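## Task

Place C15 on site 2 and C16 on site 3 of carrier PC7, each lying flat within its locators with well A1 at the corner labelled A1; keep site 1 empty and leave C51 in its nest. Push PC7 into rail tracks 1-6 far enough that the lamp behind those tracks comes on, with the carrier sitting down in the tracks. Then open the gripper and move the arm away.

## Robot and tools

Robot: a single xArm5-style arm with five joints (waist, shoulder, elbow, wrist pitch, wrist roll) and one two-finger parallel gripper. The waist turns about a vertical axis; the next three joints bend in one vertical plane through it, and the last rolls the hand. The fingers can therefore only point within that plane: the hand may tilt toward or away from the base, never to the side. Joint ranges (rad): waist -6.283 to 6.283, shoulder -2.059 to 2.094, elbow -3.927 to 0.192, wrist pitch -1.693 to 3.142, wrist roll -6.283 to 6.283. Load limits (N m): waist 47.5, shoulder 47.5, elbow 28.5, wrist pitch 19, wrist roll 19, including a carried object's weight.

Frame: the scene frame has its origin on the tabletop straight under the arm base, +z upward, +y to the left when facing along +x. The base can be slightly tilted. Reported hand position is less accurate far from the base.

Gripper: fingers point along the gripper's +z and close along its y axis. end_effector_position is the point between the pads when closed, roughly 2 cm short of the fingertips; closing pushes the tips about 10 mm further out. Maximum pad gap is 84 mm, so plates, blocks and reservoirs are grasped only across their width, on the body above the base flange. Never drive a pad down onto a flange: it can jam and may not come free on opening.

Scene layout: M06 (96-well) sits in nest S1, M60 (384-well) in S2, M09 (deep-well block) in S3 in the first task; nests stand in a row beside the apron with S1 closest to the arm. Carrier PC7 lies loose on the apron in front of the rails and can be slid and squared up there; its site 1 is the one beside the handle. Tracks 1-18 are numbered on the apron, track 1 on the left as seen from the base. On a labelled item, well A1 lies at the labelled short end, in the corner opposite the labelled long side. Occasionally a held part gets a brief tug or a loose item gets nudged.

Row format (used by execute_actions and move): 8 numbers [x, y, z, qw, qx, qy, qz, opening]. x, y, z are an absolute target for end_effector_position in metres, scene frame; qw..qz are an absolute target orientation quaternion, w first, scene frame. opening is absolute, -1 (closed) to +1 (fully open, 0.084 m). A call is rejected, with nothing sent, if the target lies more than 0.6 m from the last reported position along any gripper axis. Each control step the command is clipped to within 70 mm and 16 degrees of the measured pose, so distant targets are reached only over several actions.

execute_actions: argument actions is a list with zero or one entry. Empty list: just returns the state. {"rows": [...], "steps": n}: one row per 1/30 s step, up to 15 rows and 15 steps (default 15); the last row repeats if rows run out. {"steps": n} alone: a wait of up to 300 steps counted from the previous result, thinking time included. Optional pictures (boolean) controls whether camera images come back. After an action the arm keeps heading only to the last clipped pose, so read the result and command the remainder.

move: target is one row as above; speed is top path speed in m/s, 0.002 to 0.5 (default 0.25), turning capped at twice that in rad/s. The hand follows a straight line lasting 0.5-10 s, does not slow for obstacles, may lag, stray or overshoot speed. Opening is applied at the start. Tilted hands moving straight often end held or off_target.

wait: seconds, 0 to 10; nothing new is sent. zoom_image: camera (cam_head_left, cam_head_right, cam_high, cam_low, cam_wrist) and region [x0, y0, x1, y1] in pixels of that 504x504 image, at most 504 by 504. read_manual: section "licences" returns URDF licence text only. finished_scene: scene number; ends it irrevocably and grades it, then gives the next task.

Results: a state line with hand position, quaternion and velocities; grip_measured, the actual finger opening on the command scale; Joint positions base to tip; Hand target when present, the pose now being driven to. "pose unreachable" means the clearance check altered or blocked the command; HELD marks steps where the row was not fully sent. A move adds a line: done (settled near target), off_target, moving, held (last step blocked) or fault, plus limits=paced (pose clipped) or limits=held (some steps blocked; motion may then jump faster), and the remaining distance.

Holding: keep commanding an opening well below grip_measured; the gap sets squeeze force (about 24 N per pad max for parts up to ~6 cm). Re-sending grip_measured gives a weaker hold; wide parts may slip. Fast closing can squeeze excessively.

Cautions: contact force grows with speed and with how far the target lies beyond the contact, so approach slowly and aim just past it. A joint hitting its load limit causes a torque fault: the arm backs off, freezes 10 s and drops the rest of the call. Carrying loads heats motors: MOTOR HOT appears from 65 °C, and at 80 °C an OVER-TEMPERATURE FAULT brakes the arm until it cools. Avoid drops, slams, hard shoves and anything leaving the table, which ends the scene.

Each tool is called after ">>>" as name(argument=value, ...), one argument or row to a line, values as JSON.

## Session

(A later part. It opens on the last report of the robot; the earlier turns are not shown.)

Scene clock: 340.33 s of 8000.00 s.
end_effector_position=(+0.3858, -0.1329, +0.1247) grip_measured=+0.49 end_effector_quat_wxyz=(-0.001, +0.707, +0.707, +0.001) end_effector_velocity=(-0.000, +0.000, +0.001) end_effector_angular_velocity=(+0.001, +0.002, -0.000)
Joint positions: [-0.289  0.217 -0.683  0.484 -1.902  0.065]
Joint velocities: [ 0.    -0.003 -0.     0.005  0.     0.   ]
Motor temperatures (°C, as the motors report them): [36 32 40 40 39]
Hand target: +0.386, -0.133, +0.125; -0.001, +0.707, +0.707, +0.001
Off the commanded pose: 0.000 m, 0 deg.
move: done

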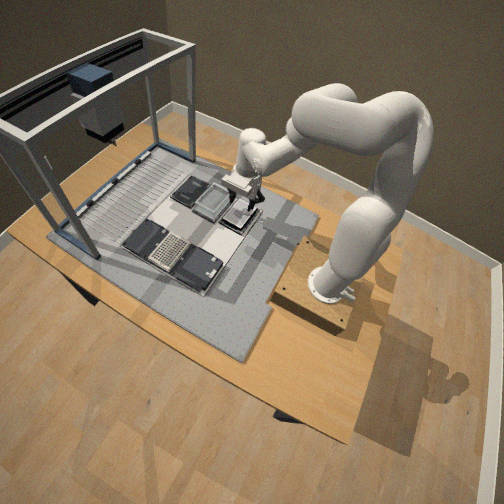

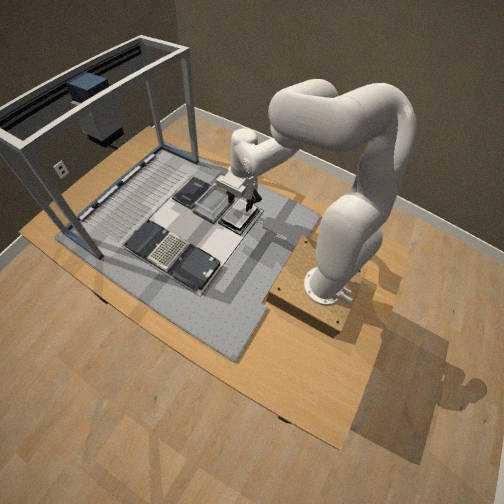

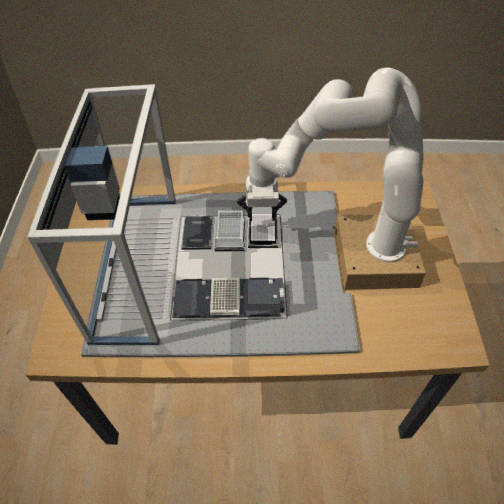

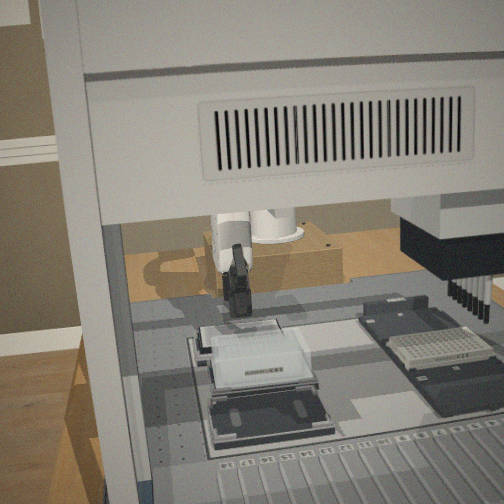

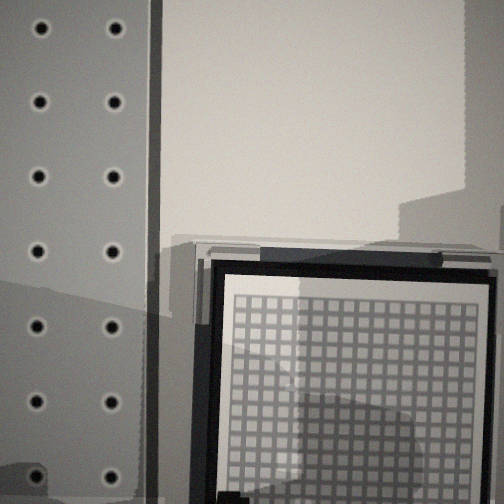

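>>> move(
  target=[0.386,-0.133,0.085,0,0.7071,0.7071,0,1],
  speed=0.1,
)

>>> move(
  target=[0.386,-0.133,0.0675,0,0.7071,0.7071,0,1],
  speed=0.015,
)

Scene clock: 352.60 s of 8000.00 s.
end_effector_position=(+0.3862, -0.1331, +0.0853) grip_measured=+1.00 end_effector_quat_wxyz=(-0.000, +0.707, +0.707, +0.002) end_effector_velocity=(-0.001, +0.000, -0.002) end_effector_angular_velocity=(+0.001, +0.002, +0.000)
Joint positions: [-0.29   0.339 -0.692  0.369 -1.903  0.084]
Joint velocities: [ 0.     0.004  0.001 -0.002 -0.    -0.   ]
Motor temperatures (°C, as the motors report them): [36 32 40 40 39]
Hand target: +0.386, -0.133, +0.085; -0.001, +0.707, +0.707, +0.001
Off the commanded pose: 0.000 m, 0 deg.
After step 90, 8.40 s passed at rest.
move: done

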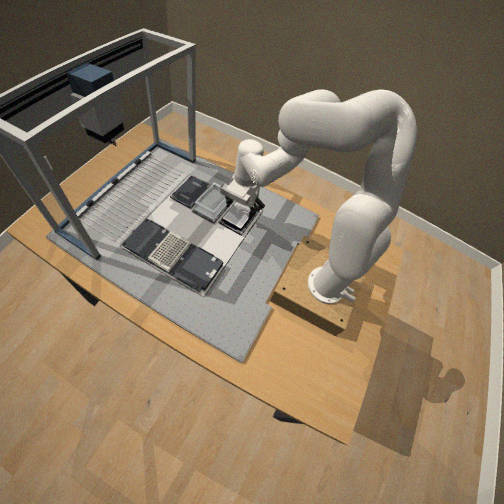

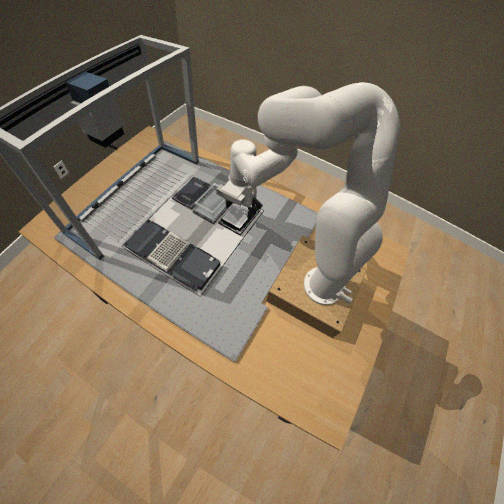

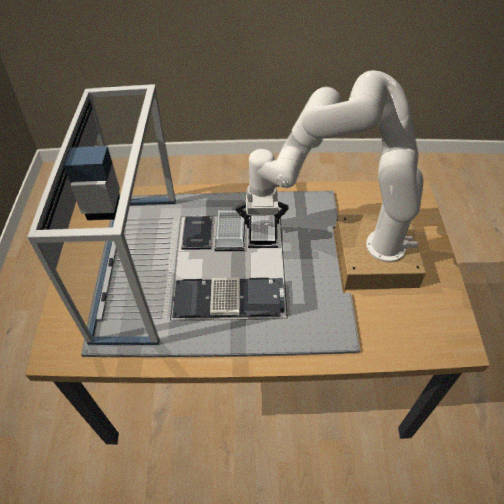

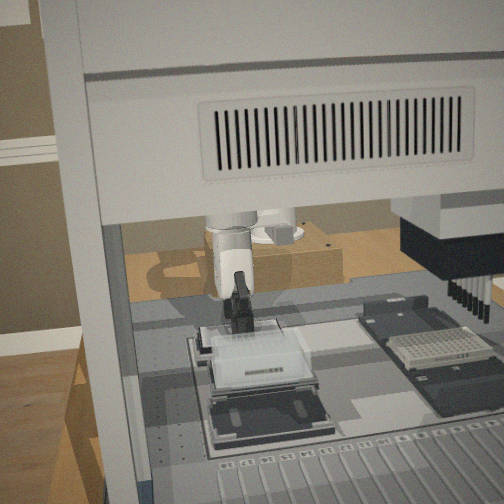

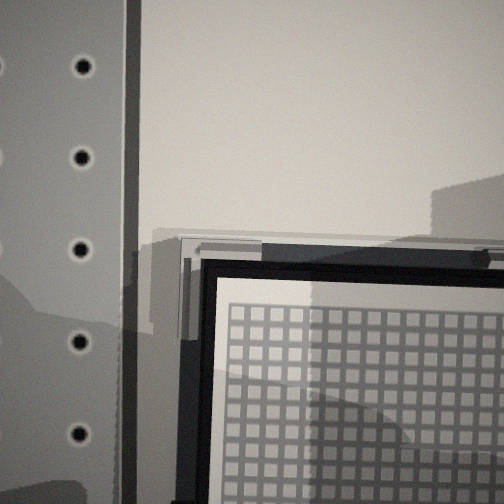

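Scene clock: 354.00 s of 8000.00 s.
end_effector_position=(+0.3869, -0.1335, +0.0721) grip_measured=+1.00 end_effector_quat_wxyz=(+0.000, +0.707, +0.707, +0.002) end_effector_velocity=(+0.000, +0.000, +0.000) end_effector_angular_velocity=(+0.000, +0.001, +0.004)
Joint positions: [-0.29   0.383 -0.7    0.331 -1.903  0.084]
Joint velocities: [ 0.001 -0.001 -0.001  0.003 -0.003  0.   ]
Motor temperatures (°C, as the motors report them): [36 32 40 40 39]
Hand target: +0.386, -0.133, +0.068; -0.001, +0.707, +0.707, +0.001
Off the commanded pose: 0.005 m, 0 deg.
move: off_target

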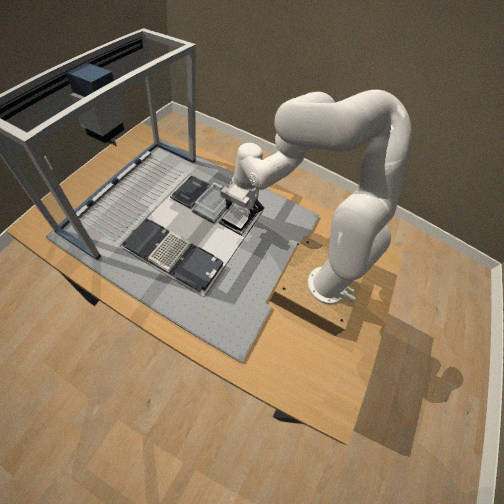

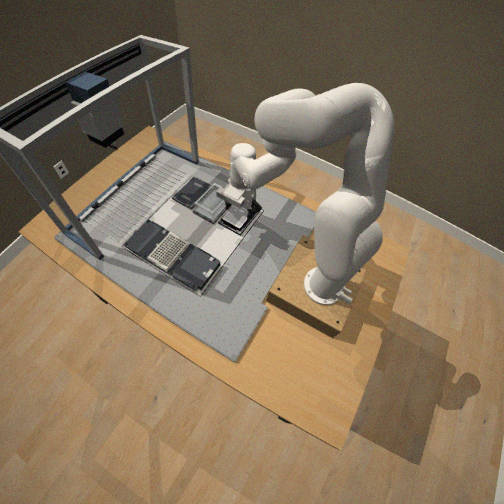

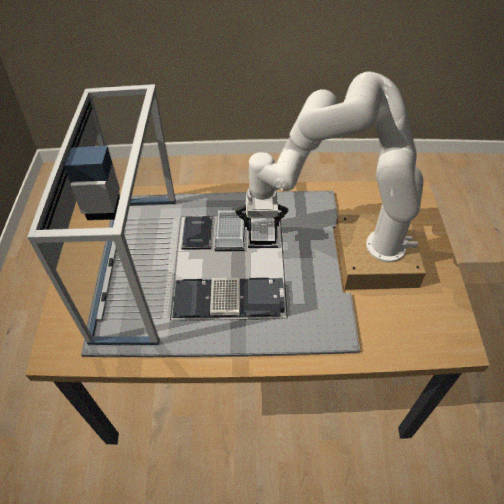

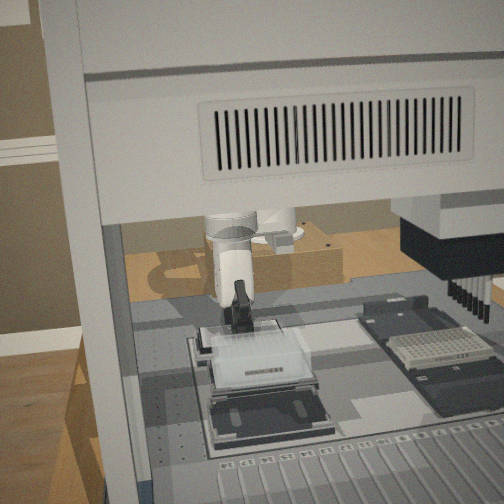

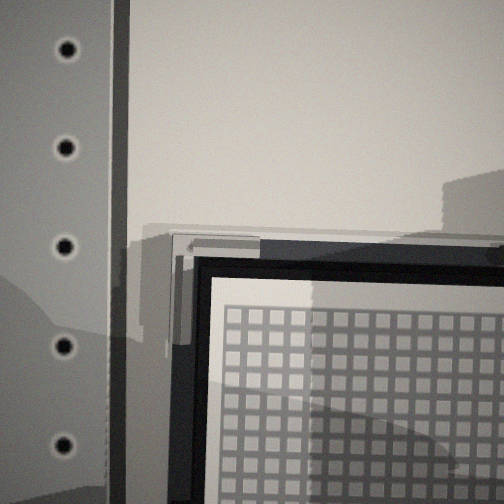

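>>> move(
  target=[0.382,-0.133,0.082,0,0.7071,0.7071,0,1],
  speed=0.03,
)

>>> move(
  target=[0.382,-0.133,0.069,0,0.7071,0.7071,0,1],
  speed=0.015,
)

Scene clock: 362.53 s of 8000.00 s.
end_effector_position=(+0.3819, -0.1329, +0.0817) grip_measured=+1.00 end_effector_quat_wxyz=(-0.001, +0.707, +0.707, +0.001) end_effector_velocity=(-0.001, -0.000, +0.002) end_effector_angular_velocity=(+0.001, +0.002, -0.001)
Joint positions: [-0.293  0.343 -0.679  0.354 -1.906  0.084]
Joint velocities: [-0.001 -0.007  0.002  0.006 -0.    -0.   ]
Motor temperatures (°C, as the motors report them): [36 31 40 44 39]
Hand target: +0.382, -0.133, +0.082; -0.001, +0.707, +0.707, +0.001
Off the commanded pose: 0.000 m, 0 deg.
After step 90, 4.73 s passed at rest.
move: done

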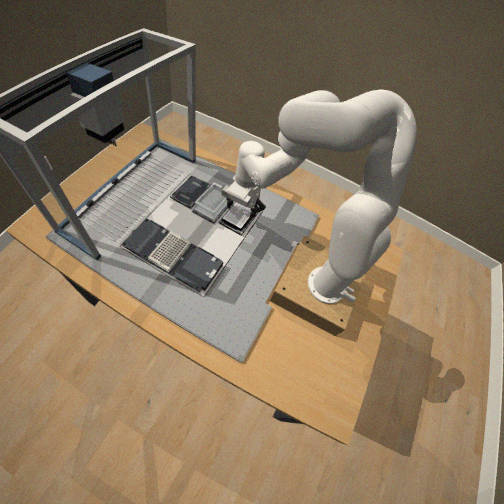

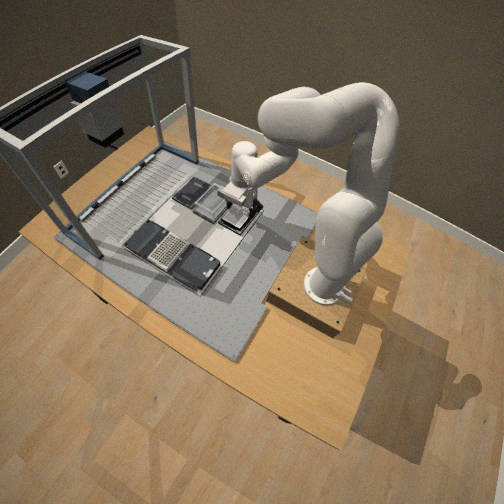

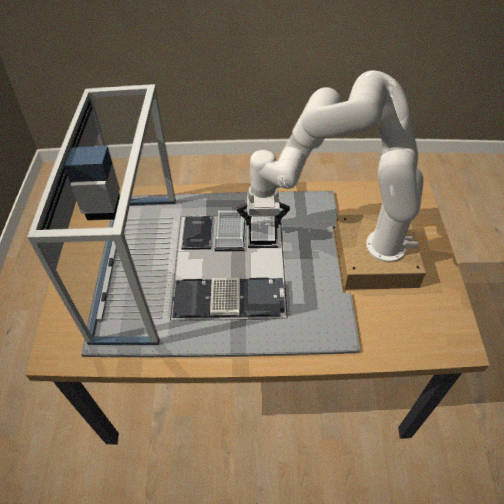

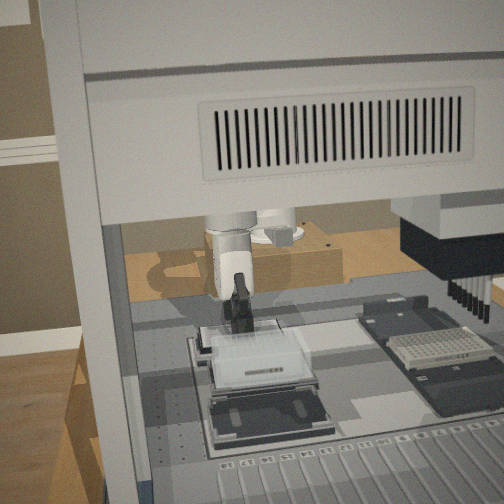

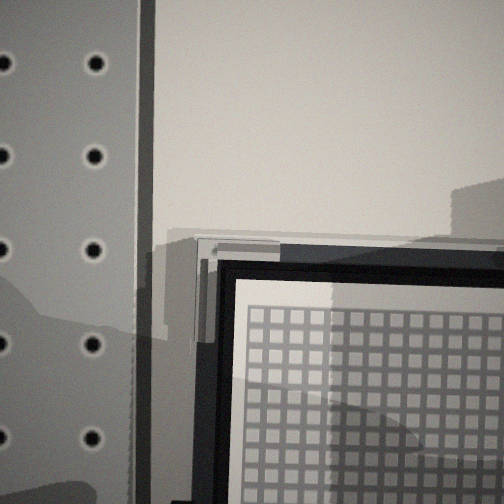

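Scene clock: 363.63 s of 8000.00 s.
end_effector_position=(+0.3819, -0.1330, +0.0691) grip_measured=+1.00 end_effector_quat_wxyz=(-0.001, +0.707, +0.707, +0.001) end_effector_velocity=(-0.000, +0.000, -0.001) end_effector_angular_velocity=(-0.000, -0.000, +0.000)
Joint positions: [-0.293  0.384 -0.686  0.319 -1.906  0.084]
Joint velocities: [-0.     0.003 -0.    -0.003 -0.    -0.   ]
Motor temperatures (°C, as the motors report them): [36 31 40 44 39]
Hand target: +0.382, -0.133, +0.069; -0.001, +0.707, +0.707, +0.001
Off the commanded pose: 0.000 m, 0 deg.
move: done

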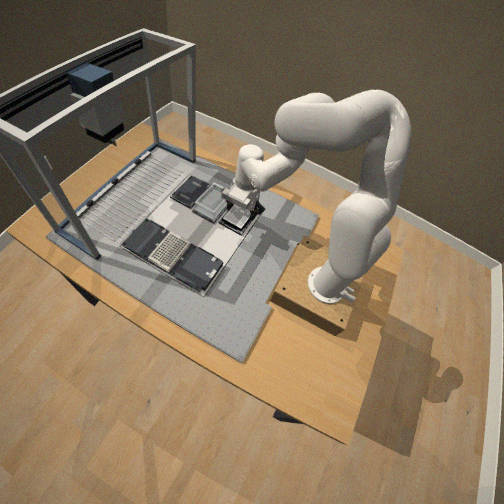

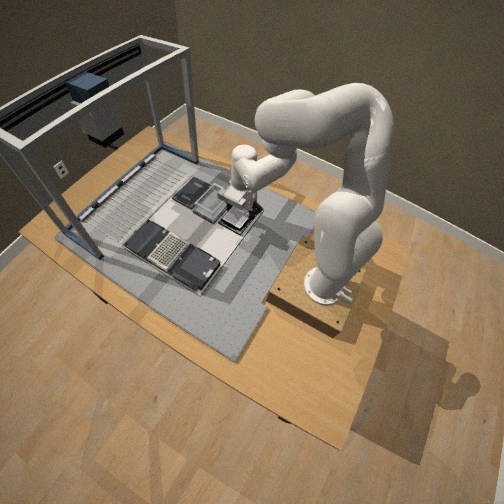

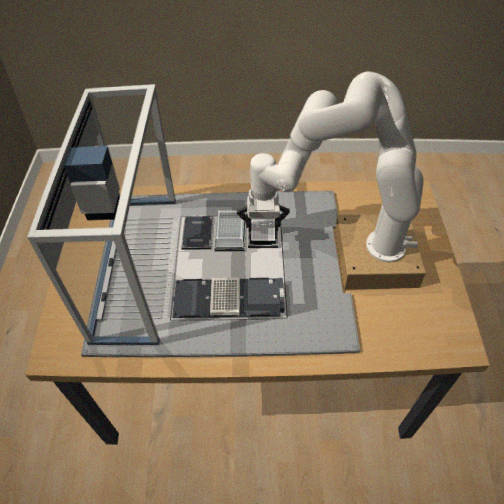

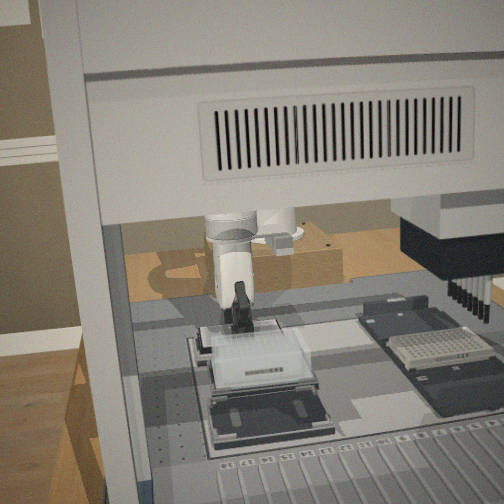

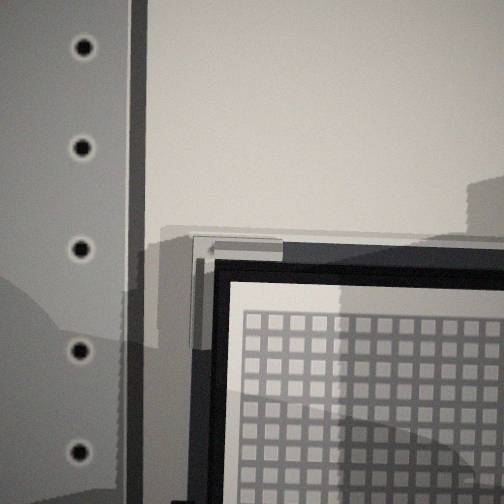

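>>> move(
  target=[0.382,-0.133,0.069,0,0.7071,0.7071,0,0.5],
)

>>> move(
  target=[0.382,-0.133,0.11,0,0.7071,0.7071,0,0.5],
  speed=0.05,
)

Scene clock: 367.80 s of 8000.00 s.
end_effector_position=(+0.3824, -0.1331, +0.0693) grip_measured=+0.94 end_effector_quat_wxyz=(-0.000, +0.707, +0.707, +0.002) end_effector_velocity=(-0.000, +0.000, -0.000) end_effector_angular_velocity=(+0.000, +0.001, +0.000)
Joint positions: [-0.293  0.384 -0.687  0.318 -1.906  0.082]
Joint velocities: [ 0.  0.  0.  0. -0.  0.]
Motor temperatures (°C, as the motors report them): [36 31 39 44 39]
Hand target: +0.382, -0.133, +0.069; -0.001, +0.707, +0.707, +0.001
Off the commanded pose: 0.000 m, 0 deg.
After step 90, 0.47 s passed at rest.
move: done

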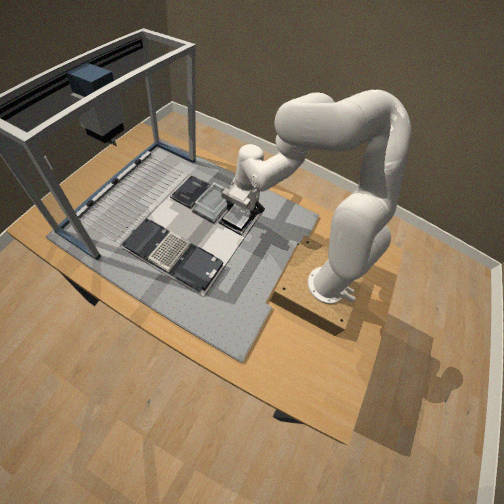

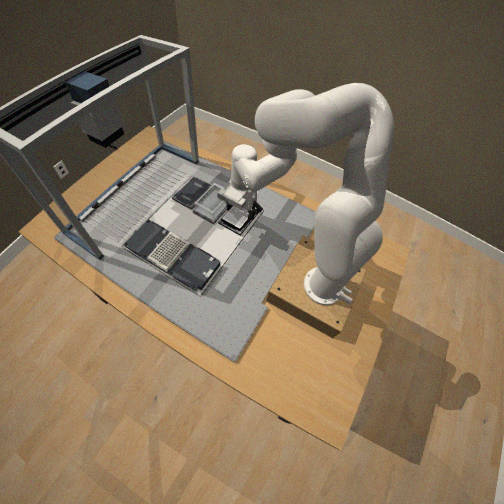

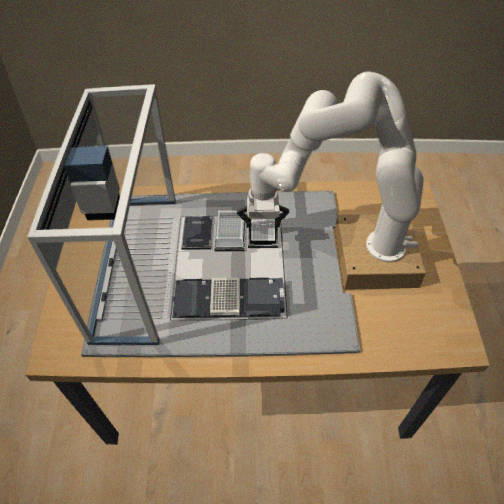

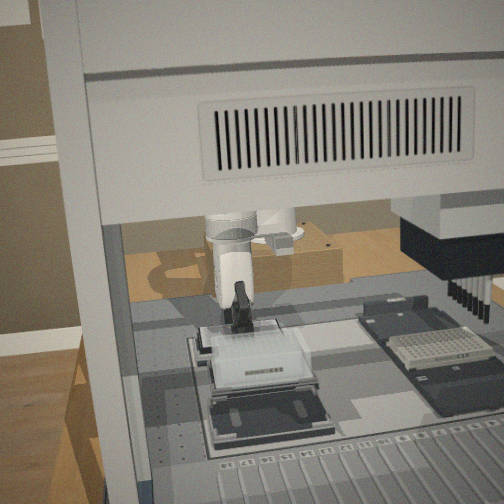

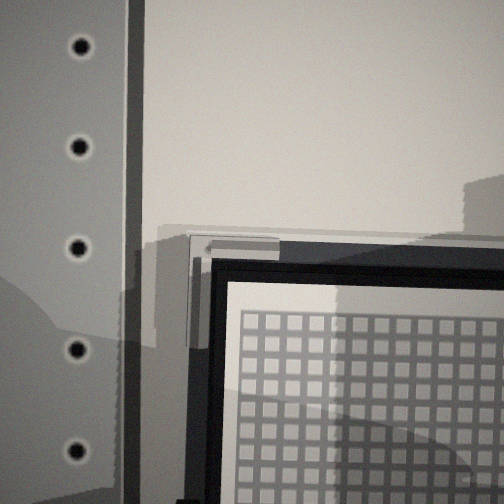

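Scene clock: 368.97 s of 8000.00 s.
end_effector_position=(+0.3819, -0.1330, +0.1098) grip_measured=+0.93 end_effector_quat_wxyz=(-0.001, +0.707, +0.707, +0.001) end_effector_velocity=(-0.001, +0.000, +0.001) end_effector_angular_velocity=(+0.001, +0.002, +0.000)
Joint positions: [-0.293  0.253 -0.671  0.435 -1.906  0.082]
Joint velocities: [ 0.    -0.003  0.001  0.005  0.     0.   ]
Motor temperatures (°C, as the motors report them): [36 31 39 43 39]
Hand target: +0.382, -0.133, +0.110; -0.001, +0.707, +0.707, +0.001
Off the commanded pose: 0.000 m, 0 deg.
move: done

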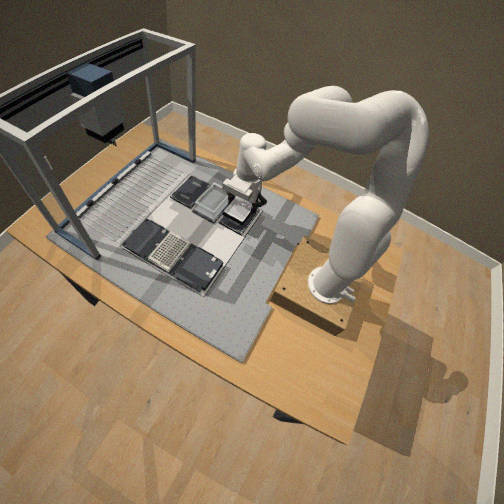

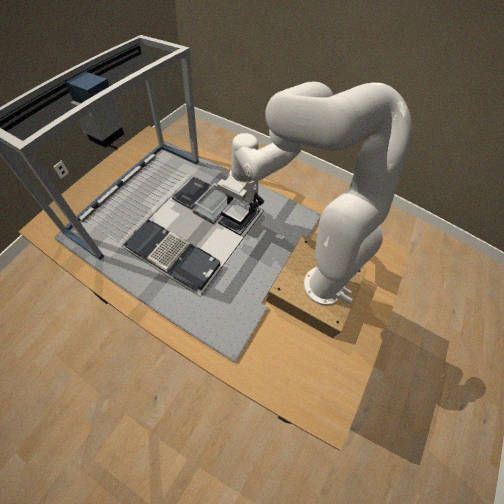

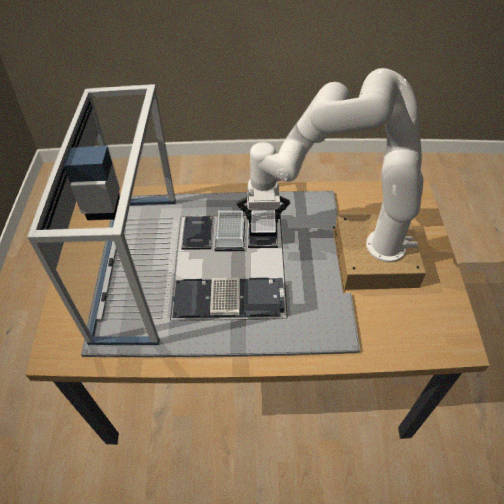

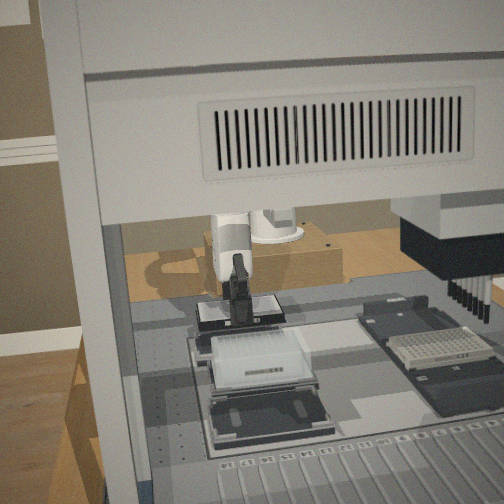

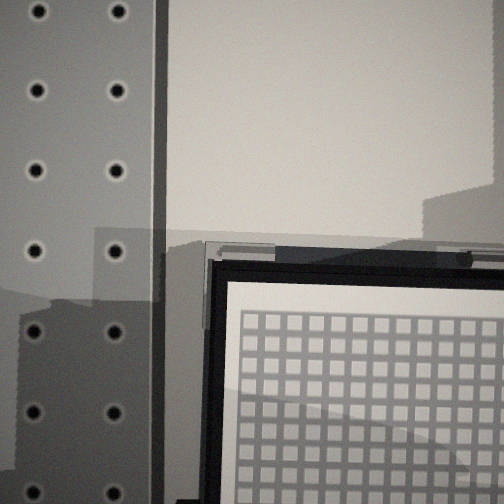

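>>> move(
  target=[0.382,-0.133,0.14,0,0.7071,0.7071,0,0.5],
  speed=0.15,
)

>>> move(
  target=[0.607,0.1355,0.14,0,0.7071,0.7071,0,0.5],
  speed=0.2,
)

>>> move(
  target=[0.607,0.1355,0.082,0,0.7071,0.7071,0,0.5],
  speed=0.06,
)

Scene clock: 373.53 s of 8000.00 s.
end_effector_position=(+0.3818, -0.1329, +0.1397) grip_measured=+0.93 end_effector_quat_wxyz=(-0.001, +0.707, +0.707, +0.001) end_effector_velocity=(-0.000, +0.000, +0.001) end_effector_angular_velocity=(+0.000, +0.001, -0.001)
Joint positions: [-0.293  0.163 -0.671  0.525 -1.906  0.082]
Joint velocities: [ 0.    -0.003 -0.     0.004  0.001  0.   ]
Motor temperatures (°C, as the motors report them): [36 31 39 43 39]
Hand target: +0.382, -0.133, +0.140; -0.001, +0.707, +0.707, +0.001
Off the commanded pose: 0.000 m, 0 deg.
After step 90, 0.77 s passed at rest.
move: done

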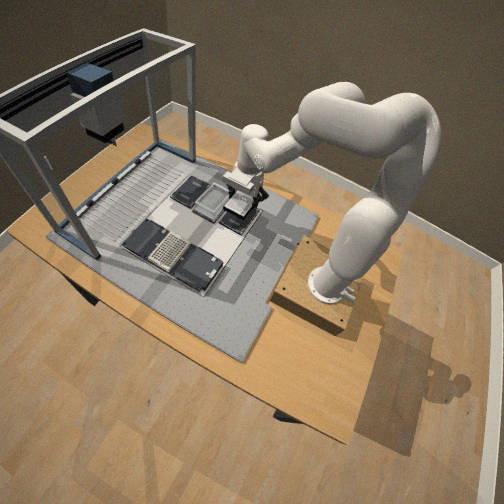

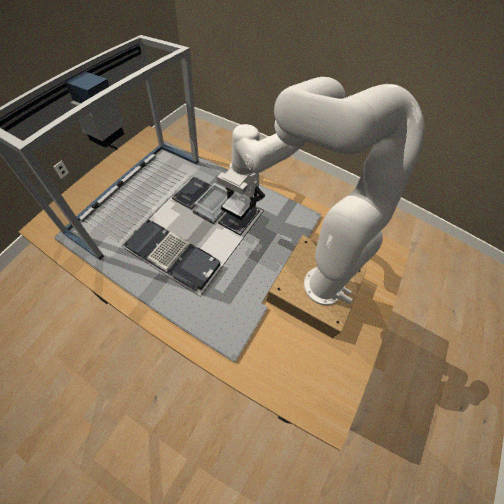

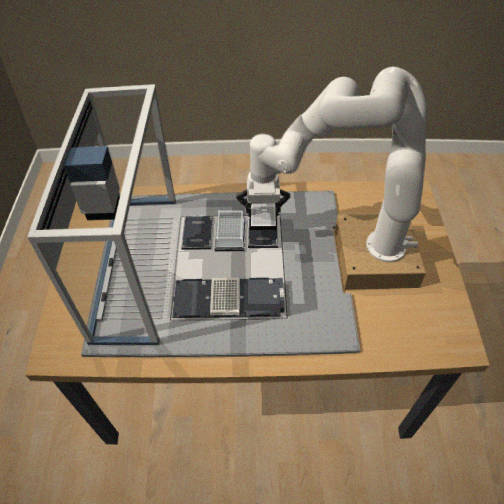

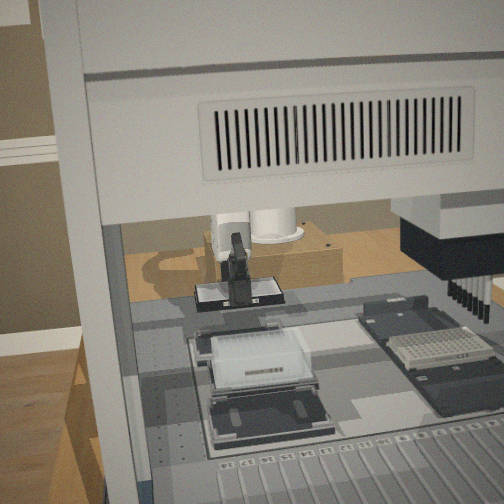

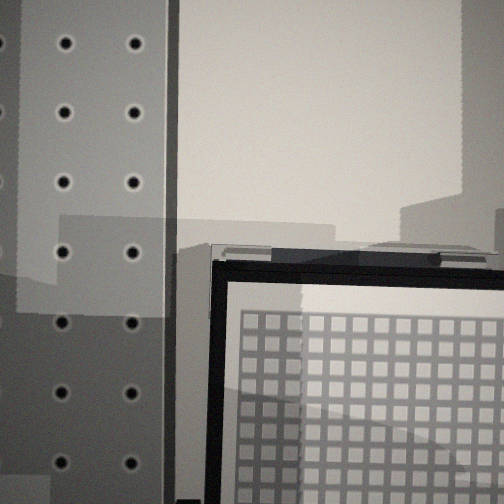

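Scene clock: 375.80 s of 8000.00 s.
end_effector_position=(+0.6073, +0.1344, +0.1400) grip_measured=+0.93 end_effector_quat_wxyz=(+0.003, +0.707, +0.707, -0.002) end_effector_velocity=(+0.001, +0.002, +0.000) end_effector_angular_velocity=(-0.001, +0.004, +0.002)
Joint positions: [ 0.26   0.775 -1.655  0.896 -1.353  0.082]
Joint velocities: [ 0.003  0.007 -0.014  0.011  0.001 -0.   ]
Motor temperatures (°C, as the motors report them): [36 31 39 43 39]
Hand target: +0.607, +0.135, +0.140; +0.003, +0.707, +0.707, -0.002
Off the commanded pose: 0.001 m, 0 deg.
move: done

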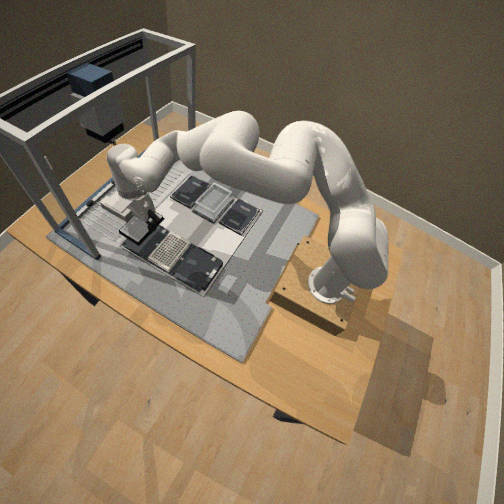

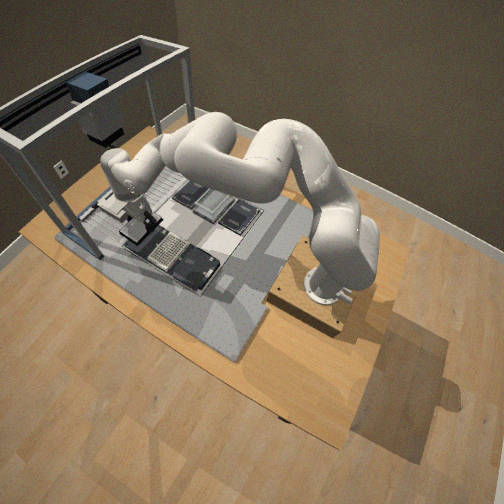

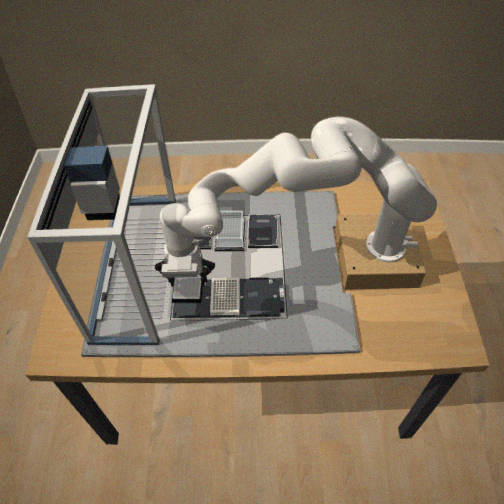

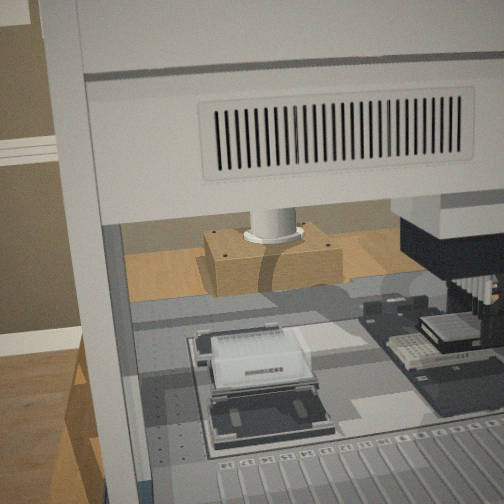

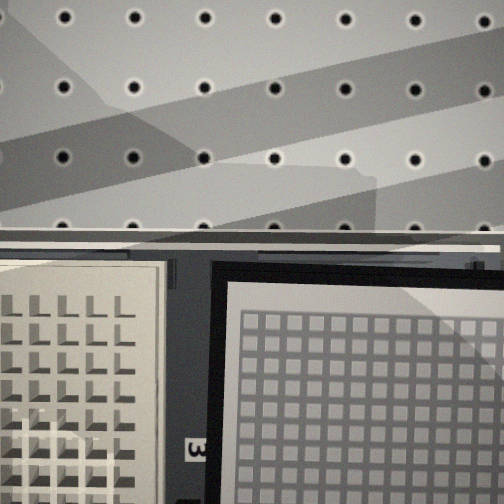

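Scene clock: 377.10 s of 8000.00 s.
end_effector_position=(+0.6072, +0.1355, +0.0825) grip_measured=+0.93 end_effector_quat_wxyz=(+0.003, +0.707, +0.707, -0.001) end_effector_velocity=(+0.002, +0.000, +0.002) end_effector_angular_velocity=(+0.001, -0.005, -0.000)
Joint positions: [ 0.262  0.883 -1.662  0.794 -1.351  0.082]
Joint velocities: [-0.     0.    -0.004 -0.002  0.     0.   ]
Motor temperatures (°C, as the motors report them): [36 32 40 43 39]
Hand target: +0.607, +0.135, +0.082; +0.003, +0.707, +0.707, -0.002
Off the commanded pose: 0.001 m, 0 deg.
move: done

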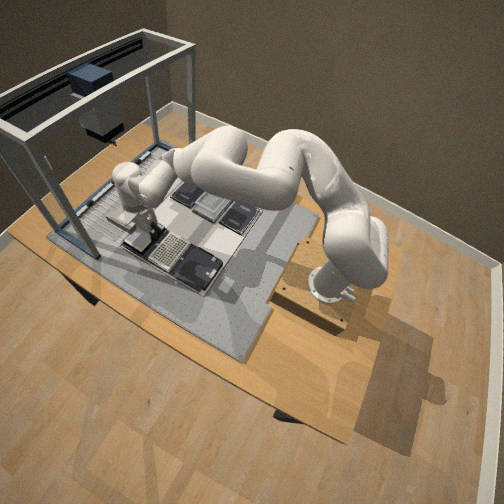

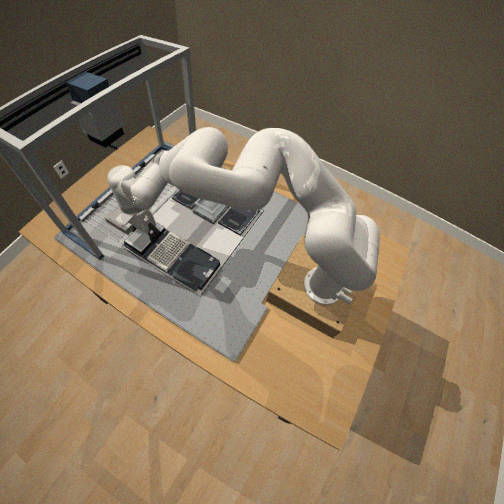

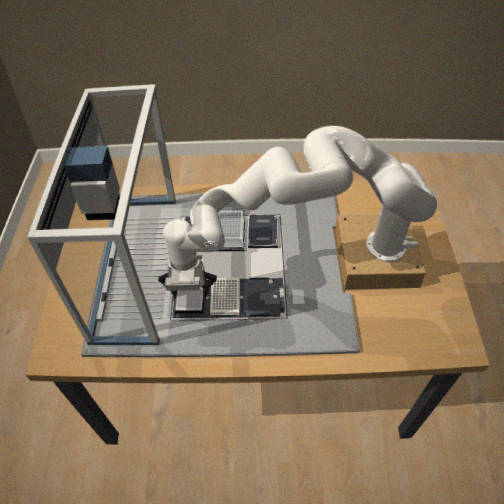

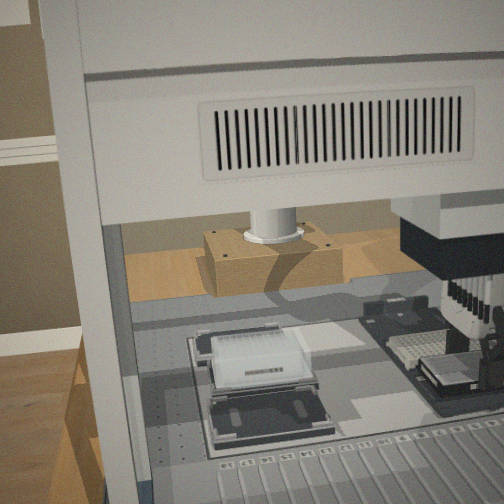

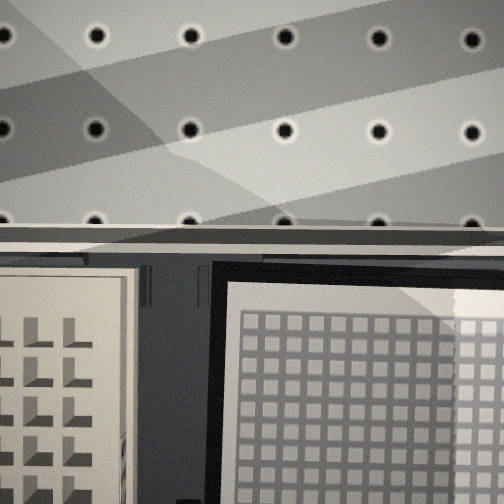

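>>> move(
  target=[0.607,0.1355,0.0625,0,0.7071,0.7071,0,0.5],
  speed=0.015,
)

Scene clock: 382.53 s of 8000.00 s.
end_effector_position=(+0.6086, +0.1359, +0.0645) grip_measured=+0.94 end_effector_quat_wxyz=(+0.004, +0.707, +0.707, +0.000) end_effector_velocity=(-0.001, +0.001, -0.003) end_effector_angular_velocity=(-0.000, +0.001, +0.003)
Joint positions: [ 0.262  0.924 -1.675  0.763 -1.35   0.082]
Joint velocities: [ 0.002  0.005 -0.    -0.004 -0.001 -0.004]
Motor temperatures (°C, as the motors report them): [36 32 40 42 39]
Hand target: +0.607, +0.135, +0.063; +0.003, +0.707, +0.707, -0.002
Off the commanded pose: 0.003 m, 0 deg.
After step 90, 0.83 s passed at rest.
move: done

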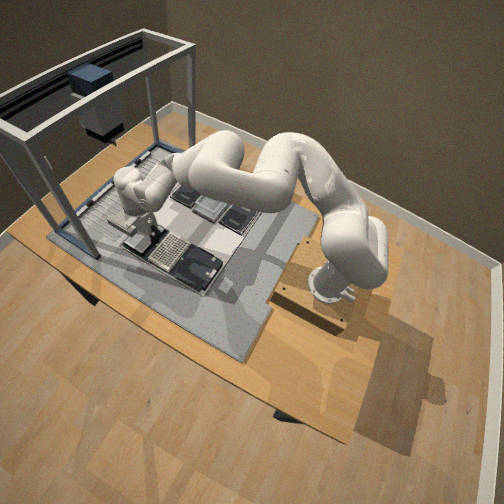

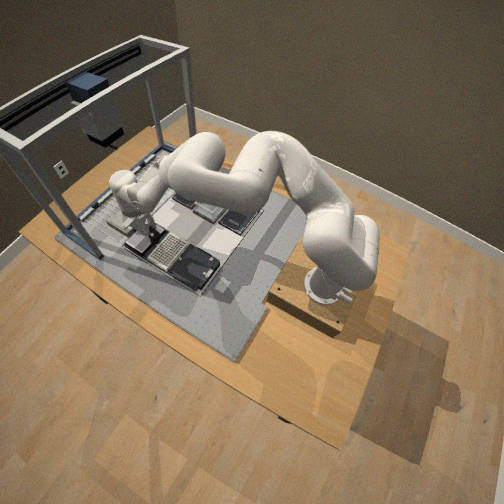

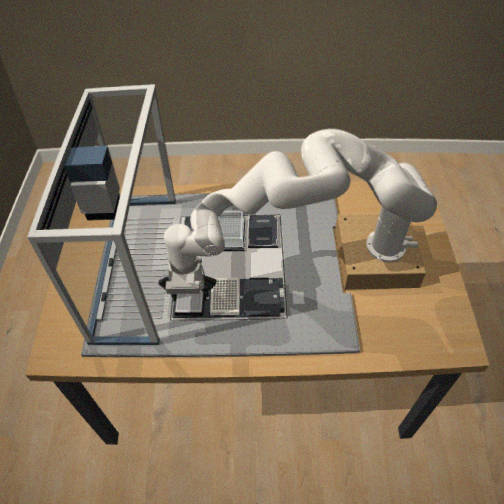

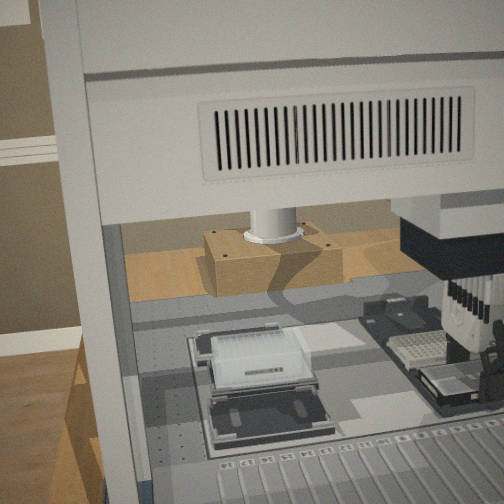

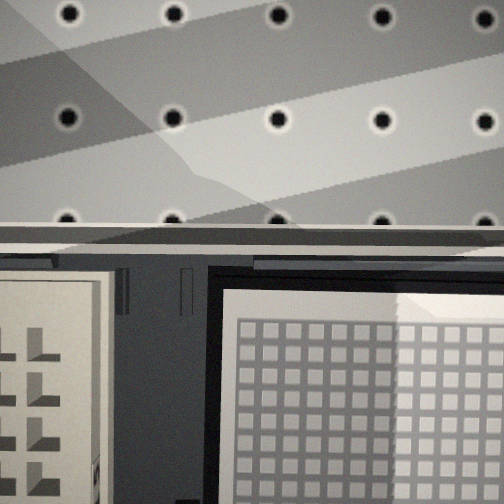

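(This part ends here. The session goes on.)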